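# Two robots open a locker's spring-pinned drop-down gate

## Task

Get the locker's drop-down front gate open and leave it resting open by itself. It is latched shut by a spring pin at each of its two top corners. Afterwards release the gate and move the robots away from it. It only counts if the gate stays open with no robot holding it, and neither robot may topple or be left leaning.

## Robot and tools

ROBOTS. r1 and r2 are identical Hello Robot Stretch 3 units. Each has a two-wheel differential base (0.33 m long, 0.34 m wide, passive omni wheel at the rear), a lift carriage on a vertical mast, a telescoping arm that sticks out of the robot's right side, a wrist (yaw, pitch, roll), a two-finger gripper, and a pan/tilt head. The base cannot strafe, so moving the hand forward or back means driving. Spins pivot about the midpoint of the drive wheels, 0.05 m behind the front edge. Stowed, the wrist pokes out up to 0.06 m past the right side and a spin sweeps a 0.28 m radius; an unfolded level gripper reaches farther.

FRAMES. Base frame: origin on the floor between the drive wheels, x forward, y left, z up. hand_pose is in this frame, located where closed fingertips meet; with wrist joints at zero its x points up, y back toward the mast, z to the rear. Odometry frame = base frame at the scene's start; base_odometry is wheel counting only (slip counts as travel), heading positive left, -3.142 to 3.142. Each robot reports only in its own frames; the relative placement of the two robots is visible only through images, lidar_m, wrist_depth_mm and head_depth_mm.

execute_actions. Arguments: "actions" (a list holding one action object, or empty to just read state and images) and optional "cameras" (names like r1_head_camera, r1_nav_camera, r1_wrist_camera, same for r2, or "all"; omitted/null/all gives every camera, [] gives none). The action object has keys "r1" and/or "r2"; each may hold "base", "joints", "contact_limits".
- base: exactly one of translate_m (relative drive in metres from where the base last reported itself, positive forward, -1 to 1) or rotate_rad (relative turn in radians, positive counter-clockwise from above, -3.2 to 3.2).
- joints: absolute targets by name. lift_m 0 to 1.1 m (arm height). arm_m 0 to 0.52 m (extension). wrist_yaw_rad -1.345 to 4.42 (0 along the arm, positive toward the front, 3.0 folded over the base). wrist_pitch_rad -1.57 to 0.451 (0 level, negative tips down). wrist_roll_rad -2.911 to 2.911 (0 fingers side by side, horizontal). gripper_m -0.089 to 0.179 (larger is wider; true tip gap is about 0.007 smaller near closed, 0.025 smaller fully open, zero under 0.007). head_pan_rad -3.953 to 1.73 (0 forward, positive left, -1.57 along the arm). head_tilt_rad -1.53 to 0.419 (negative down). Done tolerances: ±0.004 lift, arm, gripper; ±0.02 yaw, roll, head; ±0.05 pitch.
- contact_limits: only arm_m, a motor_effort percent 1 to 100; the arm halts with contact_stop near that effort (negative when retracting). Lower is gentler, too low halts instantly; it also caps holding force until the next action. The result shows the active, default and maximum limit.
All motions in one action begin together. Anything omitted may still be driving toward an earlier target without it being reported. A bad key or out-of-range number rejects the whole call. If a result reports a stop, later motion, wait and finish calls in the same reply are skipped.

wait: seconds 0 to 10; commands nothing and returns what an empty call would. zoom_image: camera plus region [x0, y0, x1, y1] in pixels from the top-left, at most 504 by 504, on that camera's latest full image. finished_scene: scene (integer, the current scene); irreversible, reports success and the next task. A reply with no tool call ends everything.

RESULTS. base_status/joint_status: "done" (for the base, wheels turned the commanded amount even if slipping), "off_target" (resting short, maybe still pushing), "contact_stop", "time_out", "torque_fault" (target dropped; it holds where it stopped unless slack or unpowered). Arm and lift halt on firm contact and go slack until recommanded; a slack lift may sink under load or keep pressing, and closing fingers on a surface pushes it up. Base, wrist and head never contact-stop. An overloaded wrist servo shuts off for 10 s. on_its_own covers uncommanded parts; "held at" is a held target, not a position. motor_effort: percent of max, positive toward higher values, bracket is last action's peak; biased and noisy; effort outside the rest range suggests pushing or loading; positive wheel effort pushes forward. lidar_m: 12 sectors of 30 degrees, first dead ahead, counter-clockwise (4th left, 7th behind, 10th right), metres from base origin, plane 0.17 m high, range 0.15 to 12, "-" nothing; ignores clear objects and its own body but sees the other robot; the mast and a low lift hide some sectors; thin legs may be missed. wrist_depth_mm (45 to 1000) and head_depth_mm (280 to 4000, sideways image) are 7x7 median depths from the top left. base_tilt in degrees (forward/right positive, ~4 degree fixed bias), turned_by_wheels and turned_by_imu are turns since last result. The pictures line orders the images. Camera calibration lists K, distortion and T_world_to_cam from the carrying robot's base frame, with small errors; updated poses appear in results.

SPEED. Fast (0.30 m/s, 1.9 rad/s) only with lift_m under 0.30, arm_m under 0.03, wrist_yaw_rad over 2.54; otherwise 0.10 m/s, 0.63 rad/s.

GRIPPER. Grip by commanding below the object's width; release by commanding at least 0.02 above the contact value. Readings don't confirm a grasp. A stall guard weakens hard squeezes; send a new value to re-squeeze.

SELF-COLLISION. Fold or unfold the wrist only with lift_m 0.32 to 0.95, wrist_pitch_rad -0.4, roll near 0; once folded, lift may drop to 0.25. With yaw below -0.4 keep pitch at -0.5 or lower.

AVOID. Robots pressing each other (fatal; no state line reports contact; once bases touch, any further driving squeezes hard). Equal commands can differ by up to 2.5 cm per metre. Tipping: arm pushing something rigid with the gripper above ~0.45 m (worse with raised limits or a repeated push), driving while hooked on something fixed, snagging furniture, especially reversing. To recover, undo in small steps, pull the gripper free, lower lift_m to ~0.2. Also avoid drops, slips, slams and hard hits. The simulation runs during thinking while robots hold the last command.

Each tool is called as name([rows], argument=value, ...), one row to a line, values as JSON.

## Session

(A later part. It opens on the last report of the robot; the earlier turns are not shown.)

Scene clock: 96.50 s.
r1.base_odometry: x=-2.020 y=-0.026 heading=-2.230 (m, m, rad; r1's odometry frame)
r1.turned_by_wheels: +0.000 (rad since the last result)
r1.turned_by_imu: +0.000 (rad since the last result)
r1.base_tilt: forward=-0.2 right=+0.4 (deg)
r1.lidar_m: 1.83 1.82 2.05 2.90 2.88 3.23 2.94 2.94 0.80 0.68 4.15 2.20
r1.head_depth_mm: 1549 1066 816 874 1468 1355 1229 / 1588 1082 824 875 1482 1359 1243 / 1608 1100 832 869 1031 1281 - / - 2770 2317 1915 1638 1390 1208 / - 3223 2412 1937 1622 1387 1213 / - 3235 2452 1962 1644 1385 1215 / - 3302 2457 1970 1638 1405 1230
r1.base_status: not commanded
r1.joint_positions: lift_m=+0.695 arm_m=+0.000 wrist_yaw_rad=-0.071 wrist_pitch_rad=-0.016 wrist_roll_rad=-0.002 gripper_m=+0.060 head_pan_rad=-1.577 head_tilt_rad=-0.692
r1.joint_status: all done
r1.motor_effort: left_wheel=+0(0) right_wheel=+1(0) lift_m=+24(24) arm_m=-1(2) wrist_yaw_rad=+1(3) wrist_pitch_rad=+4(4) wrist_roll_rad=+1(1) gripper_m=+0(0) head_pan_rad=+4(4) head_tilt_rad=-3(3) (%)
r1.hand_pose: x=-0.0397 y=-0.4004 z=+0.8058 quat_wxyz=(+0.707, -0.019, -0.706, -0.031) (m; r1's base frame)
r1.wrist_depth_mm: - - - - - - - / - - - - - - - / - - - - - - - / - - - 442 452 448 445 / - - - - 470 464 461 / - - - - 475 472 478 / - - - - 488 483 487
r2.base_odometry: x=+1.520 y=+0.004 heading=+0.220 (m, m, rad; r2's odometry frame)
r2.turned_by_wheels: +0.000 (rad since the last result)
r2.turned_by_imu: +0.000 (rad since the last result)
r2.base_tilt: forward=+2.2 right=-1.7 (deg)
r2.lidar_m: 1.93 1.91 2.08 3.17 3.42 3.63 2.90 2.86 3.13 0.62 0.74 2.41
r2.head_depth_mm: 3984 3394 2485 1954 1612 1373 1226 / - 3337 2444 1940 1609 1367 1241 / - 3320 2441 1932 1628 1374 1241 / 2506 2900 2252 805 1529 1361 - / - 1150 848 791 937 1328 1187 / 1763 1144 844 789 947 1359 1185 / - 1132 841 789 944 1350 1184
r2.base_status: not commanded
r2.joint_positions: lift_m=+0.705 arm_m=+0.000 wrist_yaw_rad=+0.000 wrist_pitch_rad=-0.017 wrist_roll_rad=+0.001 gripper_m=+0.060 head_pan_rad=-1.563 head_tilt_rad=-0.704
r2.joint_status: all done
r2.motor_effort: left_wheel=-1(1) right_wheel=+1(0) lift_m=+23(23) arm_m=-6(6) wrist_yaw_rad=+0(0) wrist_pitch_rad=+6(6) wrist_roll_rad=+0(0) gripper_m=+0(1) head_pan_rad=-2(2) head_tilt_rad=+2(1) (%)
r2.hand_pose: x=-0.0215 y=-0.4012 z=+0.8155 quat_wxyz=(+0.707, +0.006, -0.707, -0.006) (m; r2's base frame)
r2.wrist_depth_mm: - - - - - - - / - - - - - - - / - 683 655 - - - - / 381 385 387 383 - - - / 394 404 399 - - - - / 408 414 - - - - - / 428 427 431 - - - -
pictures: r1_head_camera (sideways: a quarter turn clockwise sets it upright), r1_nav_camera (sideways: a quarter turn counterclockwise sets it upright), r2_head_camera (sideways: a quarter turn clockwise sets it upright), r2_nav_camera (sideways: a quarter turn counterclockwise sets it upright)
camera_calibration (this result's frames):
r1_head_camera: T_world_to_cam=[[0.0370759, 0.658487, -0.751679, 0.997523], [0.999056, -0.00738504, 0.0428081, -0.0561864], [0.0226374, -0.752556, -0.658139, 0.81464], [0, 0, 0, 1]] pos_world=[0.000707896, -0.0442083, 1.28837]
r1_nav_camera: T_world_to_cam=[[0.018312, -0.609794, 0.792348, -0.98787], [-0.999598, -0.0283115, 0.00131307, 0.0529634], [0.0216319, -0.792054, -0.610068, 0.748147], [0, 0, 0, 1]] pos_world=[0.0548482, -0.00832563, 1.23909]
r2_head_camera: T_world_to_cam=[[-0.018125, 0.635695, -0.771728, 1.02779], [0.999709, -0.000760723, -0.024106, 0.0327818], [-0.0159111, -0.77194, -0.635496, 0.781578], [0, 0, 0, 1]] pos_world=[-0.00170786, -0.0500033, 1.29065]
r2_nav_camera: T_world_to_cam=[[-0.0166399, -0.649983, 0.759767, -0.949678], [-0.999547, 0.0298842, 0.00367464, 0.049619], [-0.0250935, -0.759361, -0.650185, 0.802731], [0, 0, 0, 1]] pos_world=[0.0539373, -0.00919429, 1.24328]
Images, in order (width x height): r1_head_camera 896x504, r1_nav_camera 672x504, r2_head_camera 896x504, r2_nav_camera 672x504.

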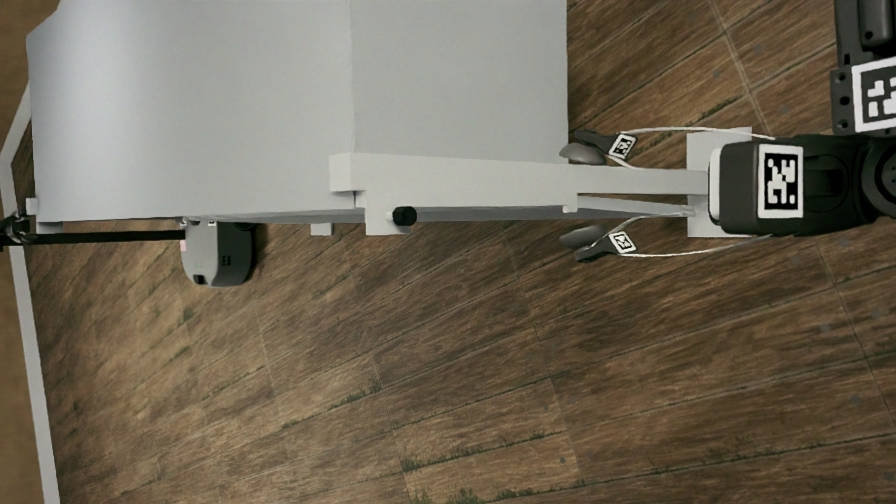

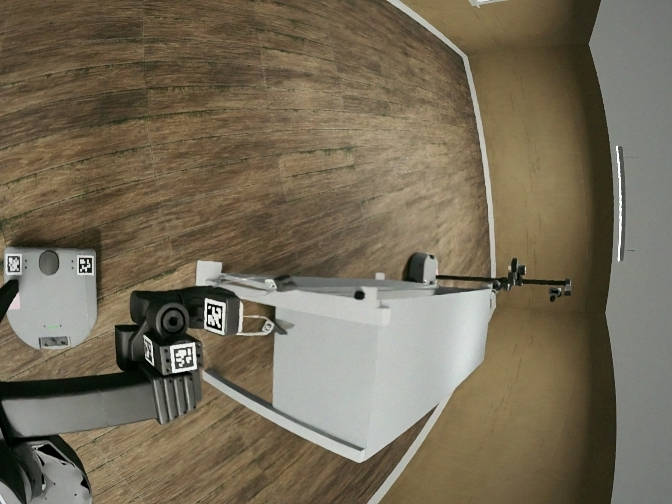

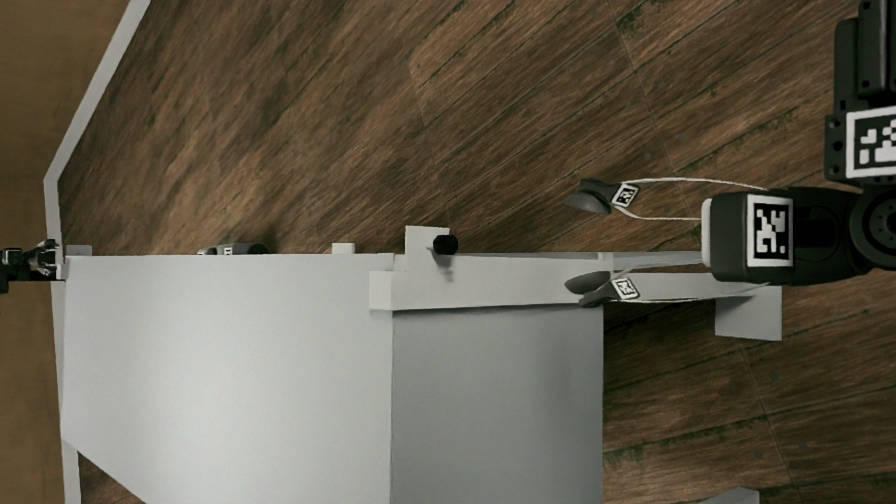

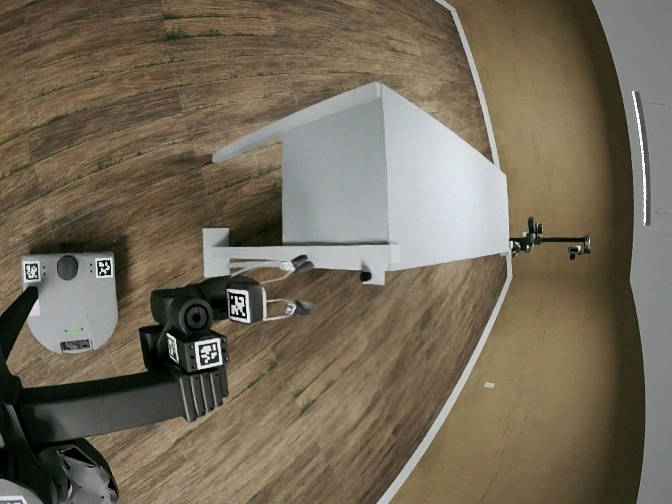

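execute_actions([
  {"r1": {"joints": {"wrist_yaw_rad": 1.57, "head_tilt_rad": -0.9}}, "r2": {"joints": {"wrist_yaw_rad": 1.57, "head_tilt_rad": -0.9}}},
], cameras=["r1_head_camera", "r2_head_camera"])

wait(seconds=2)

Scene clock: 98.83 s.
r1.base_odometry: x=-2.020 y=-0.026 heading=-2.230 (m, m, rad; r1's odometry frame)
r1.turned_by_wheels: +0.000 (rad since the last result)
r1.turned_by_imu: +0.000 (rad since the last result)
r1.base_tilt: forward=-0.3 right=+0.4 (deg)
r1.lidar_m: 1.83 1.82 2.04 2.88 2.88 3.25 2.94 2.93 0.80 0.68 4.15 2.20
r1.head_depth_mm: 887 772 878 1515 1395 - - / 895 769 879 1509 1401 - 1147 / 905 761 856 1107 1385 - 1141 / 2453 2133 1809 1572 1403 1281 1131 / 2596 2180 1859 1611 1422 1303 1117 / 2704 2225 1861 1618 1420 1292 1127 / 2743 2228 1881 1628 1432 1276 1159
r1.base_status: not commanded
r1.joint_positions: lift_m=+0.695 arm_m=+0.000 wrist_yaw_rad=+1.567 wrist_pitch_rad=-0.016 wrist_roll_rad=-0.002 gripper_m=+0.060 head_pan_rad=-1.577 head_tilt_rad=-0.888
r1.joint_status: all done
r1.motor_effort: left_wheel=+0(0) right_wheel=+0(0) lift_m=+25(25) arm_m=-2(2) wrist_yaw_rad=+2(4) wrist_pitch_rad=+5(5) wrist_roll_rad=+1(1) gripper_m=+0(0) head_pan_rad=+3(4) head_tilt_rad=-5(16) (%)
r1.hand_pose: x=+0.2345 y=-0.1462 z=+0.8058 quat_wxyz=(+0.506, +0.503, -0.496, +0.496) (m; r1's base frame)
r1.wrist_depth_mm: - - - - - - - / - - - - - - - / - - - - - - - / - - - - - - - / - - - - - - - / - - - - - - - / - - - - - - -
r2.base_odometry: x=+1.520 y=+0.004 heading=+0.220 (m, m, rad; r2's odometry frame)
r2.turned_by_wheels: +0.000 (rad since the last result)
r2.turned_by_imu: +0.000 (rad since the last result)
r2.base_tilt: forward=+2.2 right=-1.6 (deg)
r2.lidar_m: 1.93 1.91 2.07 3.17 3.43 3.64 2.90 2.88 3.12 0.62 0.74 2.42
r2.head_depth_mm: 2892 2291 1909 1638 1425 1307 - / 2854 2284 1910 1626 1421 1331 1119 / 2842 2273 1896 1617 1424 - 1132 / 2480 831 828 1360 1371 1274 1138 / 977 779 783 967 1405 1273 1112 / 963 775 781 971 1402 1288 1095 / 958 771 785 971 1383 1255 1110
r2.base_status: not commanded
r2.joint_positions: lift_m=+0.705 arm_m=+0.000 wrist_yaw_rad=+1.568 wrist_pitch_rad=-0.017 wrist_roll_rad=+0.001 gripper_m=+0.060 head_pan_rad=-1.563 head_tilt_rad=-0.888
r2.joint_status: all done
r2.motor_effort: left_wheel=+0(1) right_wheel=+1(0) lift_m=+23(23) arm_m=-6(7) wrist_yaw_rad=+2(3) wrist_pitch_rad=+6(6) wrist_roll_rad=+0(0) gripper_m=+0(2) head_pan_rad=-2(2) head_tilt_rad=-4(17) (%)
r2.hand_pose: x=+0.2344 y=-0.1461 z=+0.8155 quat_wxyz=(+0.505, +0.504, -0.496, +0.495) (m; r2's base frame)
r2.wrist_depth_mm: - - - - - - - / - - - - - - - / - - - - - - - / - - - - - - - / - - - - - - - / - - - - - - - / - - - - - - -
pictures: r1_head_camera (sideways: a quarter turn clockwise sets it upright), r2_head_camera (sideways: a quarter turn clockwise sets it upright)
camera_calibration (this result's frames):
r1_head_camera: T_world_to_cam=[[0.0378969, 0.792528, -0.608657, 0.811146], [0.999005, -0.0157137, 0.0417406, -0.0547854], [0.0235163, -0.609633, -0.792335, 0.989157], [0, 0, 0, 1]] pos_world=[0.000729571, -0.0406936, 1.27974]
r2_head_camera: T_world_to_cam=[[-0.0191177, 0.766422, -0.642053, 0.858802], [0.999674, 0.00377629, -0.0252584, 0.0342764], [-0.016934, -0.642326, -0.766244, 0.951636], [0, 0, 0, 1]] pos_world=[-0.00173187, -0.047074, 1.28145]
Images, in order (width x height): r1_head_camera 896x504, r2_head_camera 896x504.

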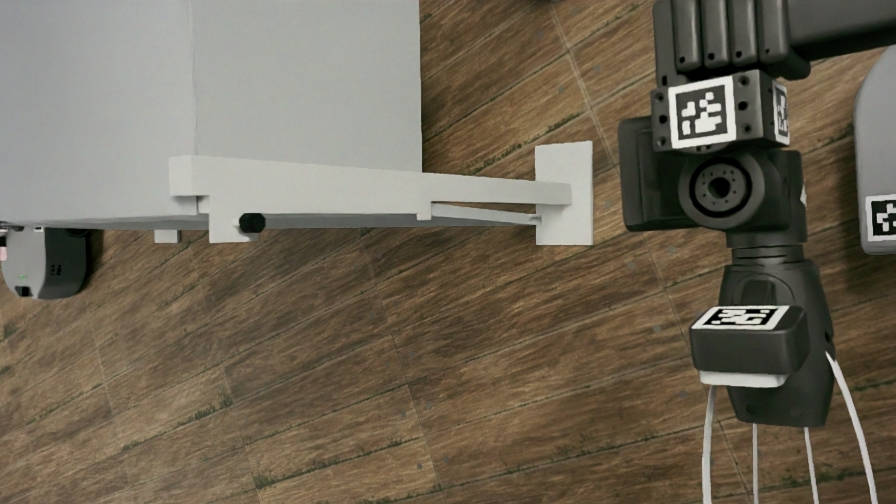

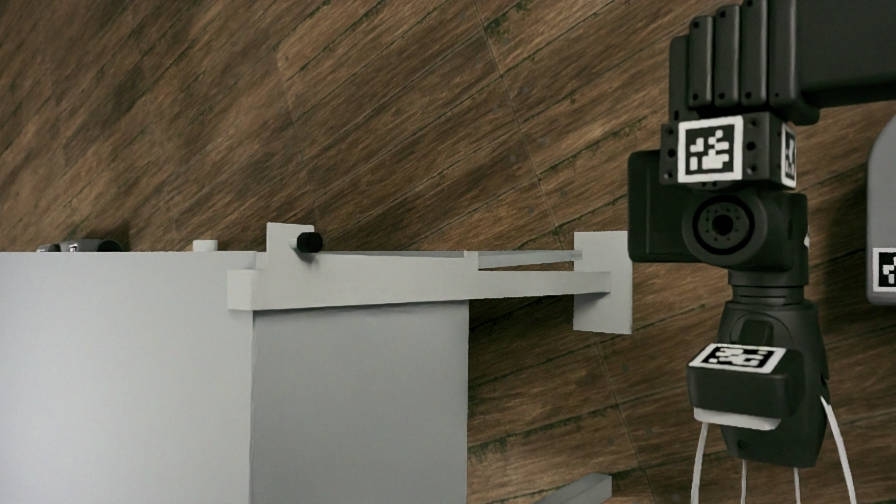

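Scene clock: 100.83 s.
r1.base_odometry: x=-2.020 y=-0.026 heading=-2.230 (m, m, rad; r1's odometry frame)
r1.turned_by_wheels: +0.000 (rad since the last result)
r1.turned_by_imu: +0.000 (rad since the last result)
r1.base_tilt: forward=-0.3 right=+0.3 (deg)
r1.lidar_m: 1.83 1.82 2.04 2.89 2.89 3.23 2.93 2.93 0.80 0.68 4.16 2.20
r1.head_depth_mm: 886 770 879 1515 1386 - - / 895 772 882 1519 1403 - 1146 / 904 760 859 1106 1386 - 1134 / 2439 2126 1807 1570 1399 1280 1127 / 2605 2182 1859 1605 1411 1300 1120 / 2711 2223 1870 1621 1424 1292 1126 / 2704 2230 1866 1624 1422 1278 1157
r1.base_status: not commanded
r1.joint_positions: lift_m=+0.695 arm_m=+0.000 wrist_yaw_rad=+1.567 wrist_pitch_rad=-0.016 wrist_roll_rad=-0.002 gripper_m=+0.060 head_pan_rad=-1.577 head_tilt_rad=-0.888
r1.joint_status: all done
r1.motor_effort: left_wheel=+0(0) right_wheel=+0(0) lift_m=+25(25) arm_m=-1(2) wrist_yaw_rad=+3(4) wrist_pitch_rad=+4(5) wrist_roll_rad=+1(1) gripper_m=+0(0) head_pan_rad=+3(4) head_tilt_rad=-4(16) (%)
r1.hand_pose: x=+0.2345 y=-0.1461 z=+0.8058 quat_wxyz=(+0.506, +0.503, -0.496, +0.496) (m; r1's base frame)
r1.wrist_depth_mm: - - - - - - - / - - - - - - - / - - - - - - - / - - - - - - - / - - - - - - - / - - - - - - - / - - - - - - -
r2.base_odometry: x=+1.520 y=+0.004 heading=+0.220 (m, m, rad; r2's odometry frame)
r2.turned_by_wheels: +0.000 (rad since the last result)
r2.turned_by_imu: +0.000 (rad since the last result)
r2.base_tilt: forward=+2.2 right=-1.7 (deg)
r2.lidar_m: 1.93 1.91 2.08 3.16 3.43 3.64 2.91 2.87 3.13 0.62 0.74 2.42
r2.head_depth_mm: 2868 2278 1919 1632 1415 1311 - / 2844 2282 1913 1618 1413 1323 1117 / 2838 2270 1902 1619 1422 - 1135 / 2468 829 826 1367 1377 1272 1130 / 971 778 782 970 1396 1277 1108 / 964 773 785 969 1407 1287 1096 / 961 771 782 968 1381 1259 1111
r2.base_status: not commanded
r2.joint_positions: lift_m=+0.705 arm_m=+0.000 wrist_yaw_rad=+1.568 wrist_pitch_rad=-0.017 wrist_roll_rad=+0.001 gripper_m=+0.060 head_pan_rad=-1.563 head_tilt_rad=-0.888
r2.joint_status: all done
r2.motor_effort: left_wheel=+0(1) right_wheel=+0(0) lift_m=+23(23) arm_m=-6(7) wrist_yaw_rad=+2(3) wrist_pitch_rad=+6(6) wrist_roll_rad=+0(0) gripper_m=+1(2) head_pan_rad=-2(2) head_tilt_rad=-5(17) (%)
r2.hand_pose: x=+0.2344 y=-0.1461 z=+0.8155 quat_wxyz=(+0.505, +0.504, -0.496, +0.495) (m; r2's base frame)
r2.wrist_depth_mm: - - - - - - - / - - - - - - - / - - - - - - - / - - - - - - - / - - - - - - - / - - - - - - - / - - - - - - -
wait: 2.00 s; at rest by 0.27 s
pictures: r1_head_camera (sideways: a quarter turn clockwise sets it upright), r1_nav_camera (sideways: a quarter turn counterclockwise sets it upright), r1_wrist_camera, r2_head_camera (sideways: a quarter turn clockwise sets it upright), r2_nav_camera (sideways: a quarter turn counterclockwise sets it upright), r2_wrist_camera
camera_calibration (this result's frames):
r1_head_camera: T_world_to_cam=[[0.0378971, 0.792528, -0.608657, 0.811146], [0.999005, -0.0157139, 0.0417406, -0.0547854], [0.0235162, -0.609633, -0.792335, 0.989157], [0, 0, 0, 1]] pos_world=[0.000729562, -0.0406936, 1.27974]
r1_nav_camera: T_world_to_cam=[[0.0174361, -0.752716, 0.658114, -0.812921], [-0.999596, -0.0279074, -0.00543569, 0.061749], [0.0224578, -0.657753, -0.752899, 0.933917], [0, 0, 0, 1]] pos_world=[0.0549245, 0.00411113, 1.23848]
r1_wrist_camera: T_world_to_cam=[[0.00204882, -0.999943, 0.01052, -0.150022], [-0.175189, -0.0107162, -0.984477, 0.873939], [0.984533, 0.000174026, -0.1752, 0.0753229], [0, 0, 0, 1]] pos_world=[0.0792537, -0.140661, 0.875147]
r2_head_camera: T_world_to_cam=[[-0.0191179, 0.766422, -0.642053, 0.858802], [0.999674, 0.00377653, -0.0252584, 0.0342764], [-0.0169339, -0.642326, -0.766244, 0.951636], [0, 0, 0, 1]] pos_world=[-0.00173186, -0.0470739, 1.28145]
r2_nav_camera: T_world_to_cam=[[-0.0156661, -0.778279, 0.627724, -0.777612], [-0.999536, 0.0285996, 0.0105135, 0.0407172], [-0.0261351, -0.627268, -0.778365, 0.969442], [0, 0, 0, 1]] pos_world=[0.0538526, 0.00173637, 1.24228]
r2_wrist_camera: T_world_to_cam=[[-0.0542808, -0.998315, -0.0205214, -0.122431], [-0.207759, 0.0313936, -0.977676, 0.881243], [0.976673, -0.0488055, -0.209113, 0.096621], [0, 0, 0, 1]] pos_world=[0.0820736, -0.145174, 0.879262]
Images, in order (width x height): r1_head_camera 896x504, r1_nav_camera 672x504, r1_wrist_camera 644x364, r2_head_camera 896x504, r2_nav_camera 672x504, r2_wrist_camera 644x364.

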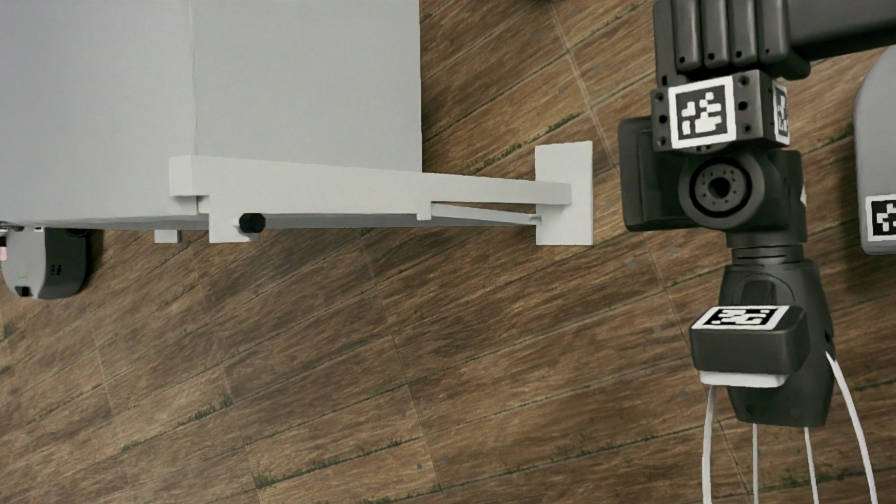

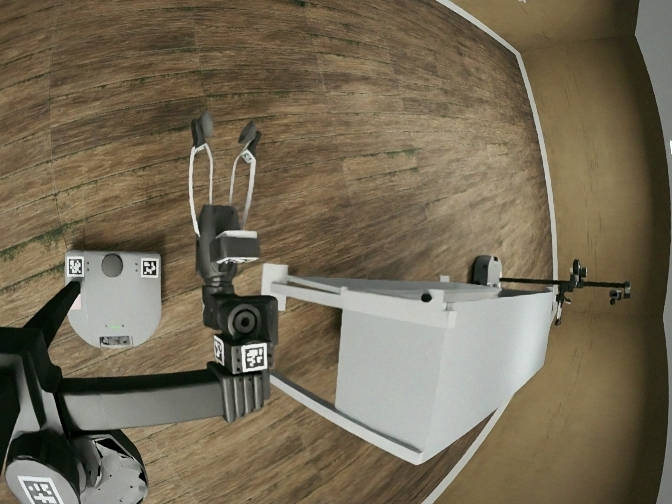

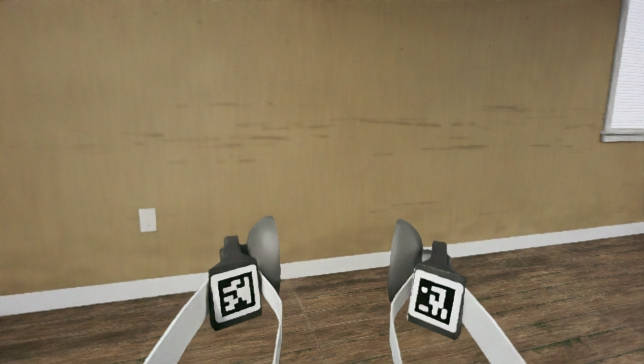

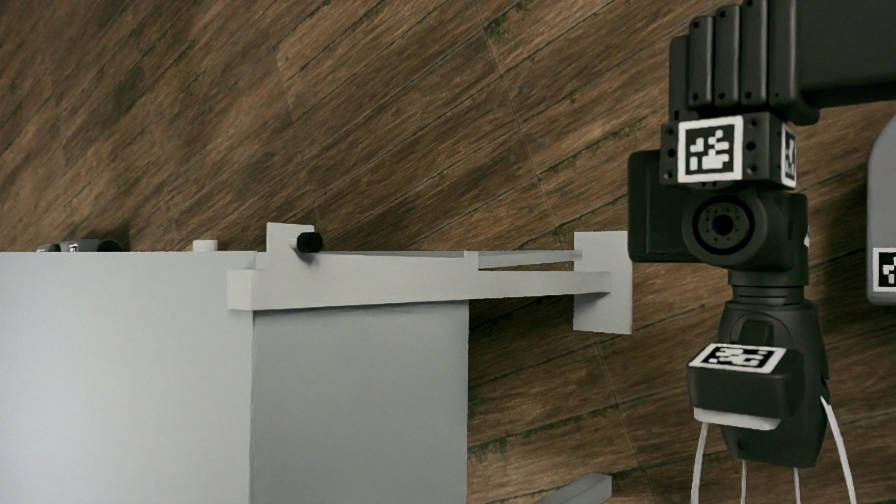

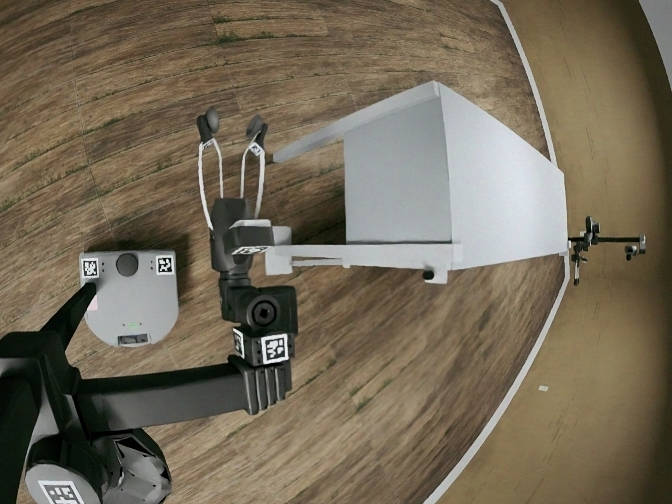

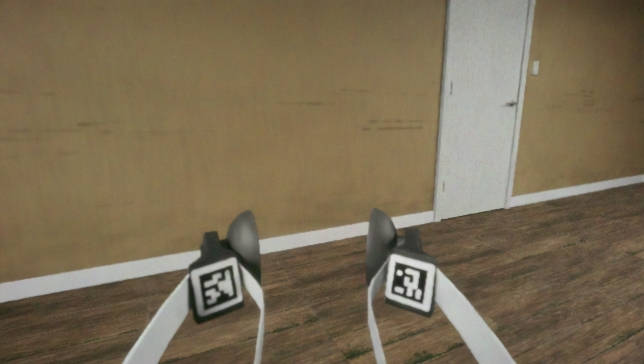

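The gate is hanging down and still, and both robots are clear of it, so I'm ending scene 1.

finished_scene(scene=1)

The scene is finished: the task was done.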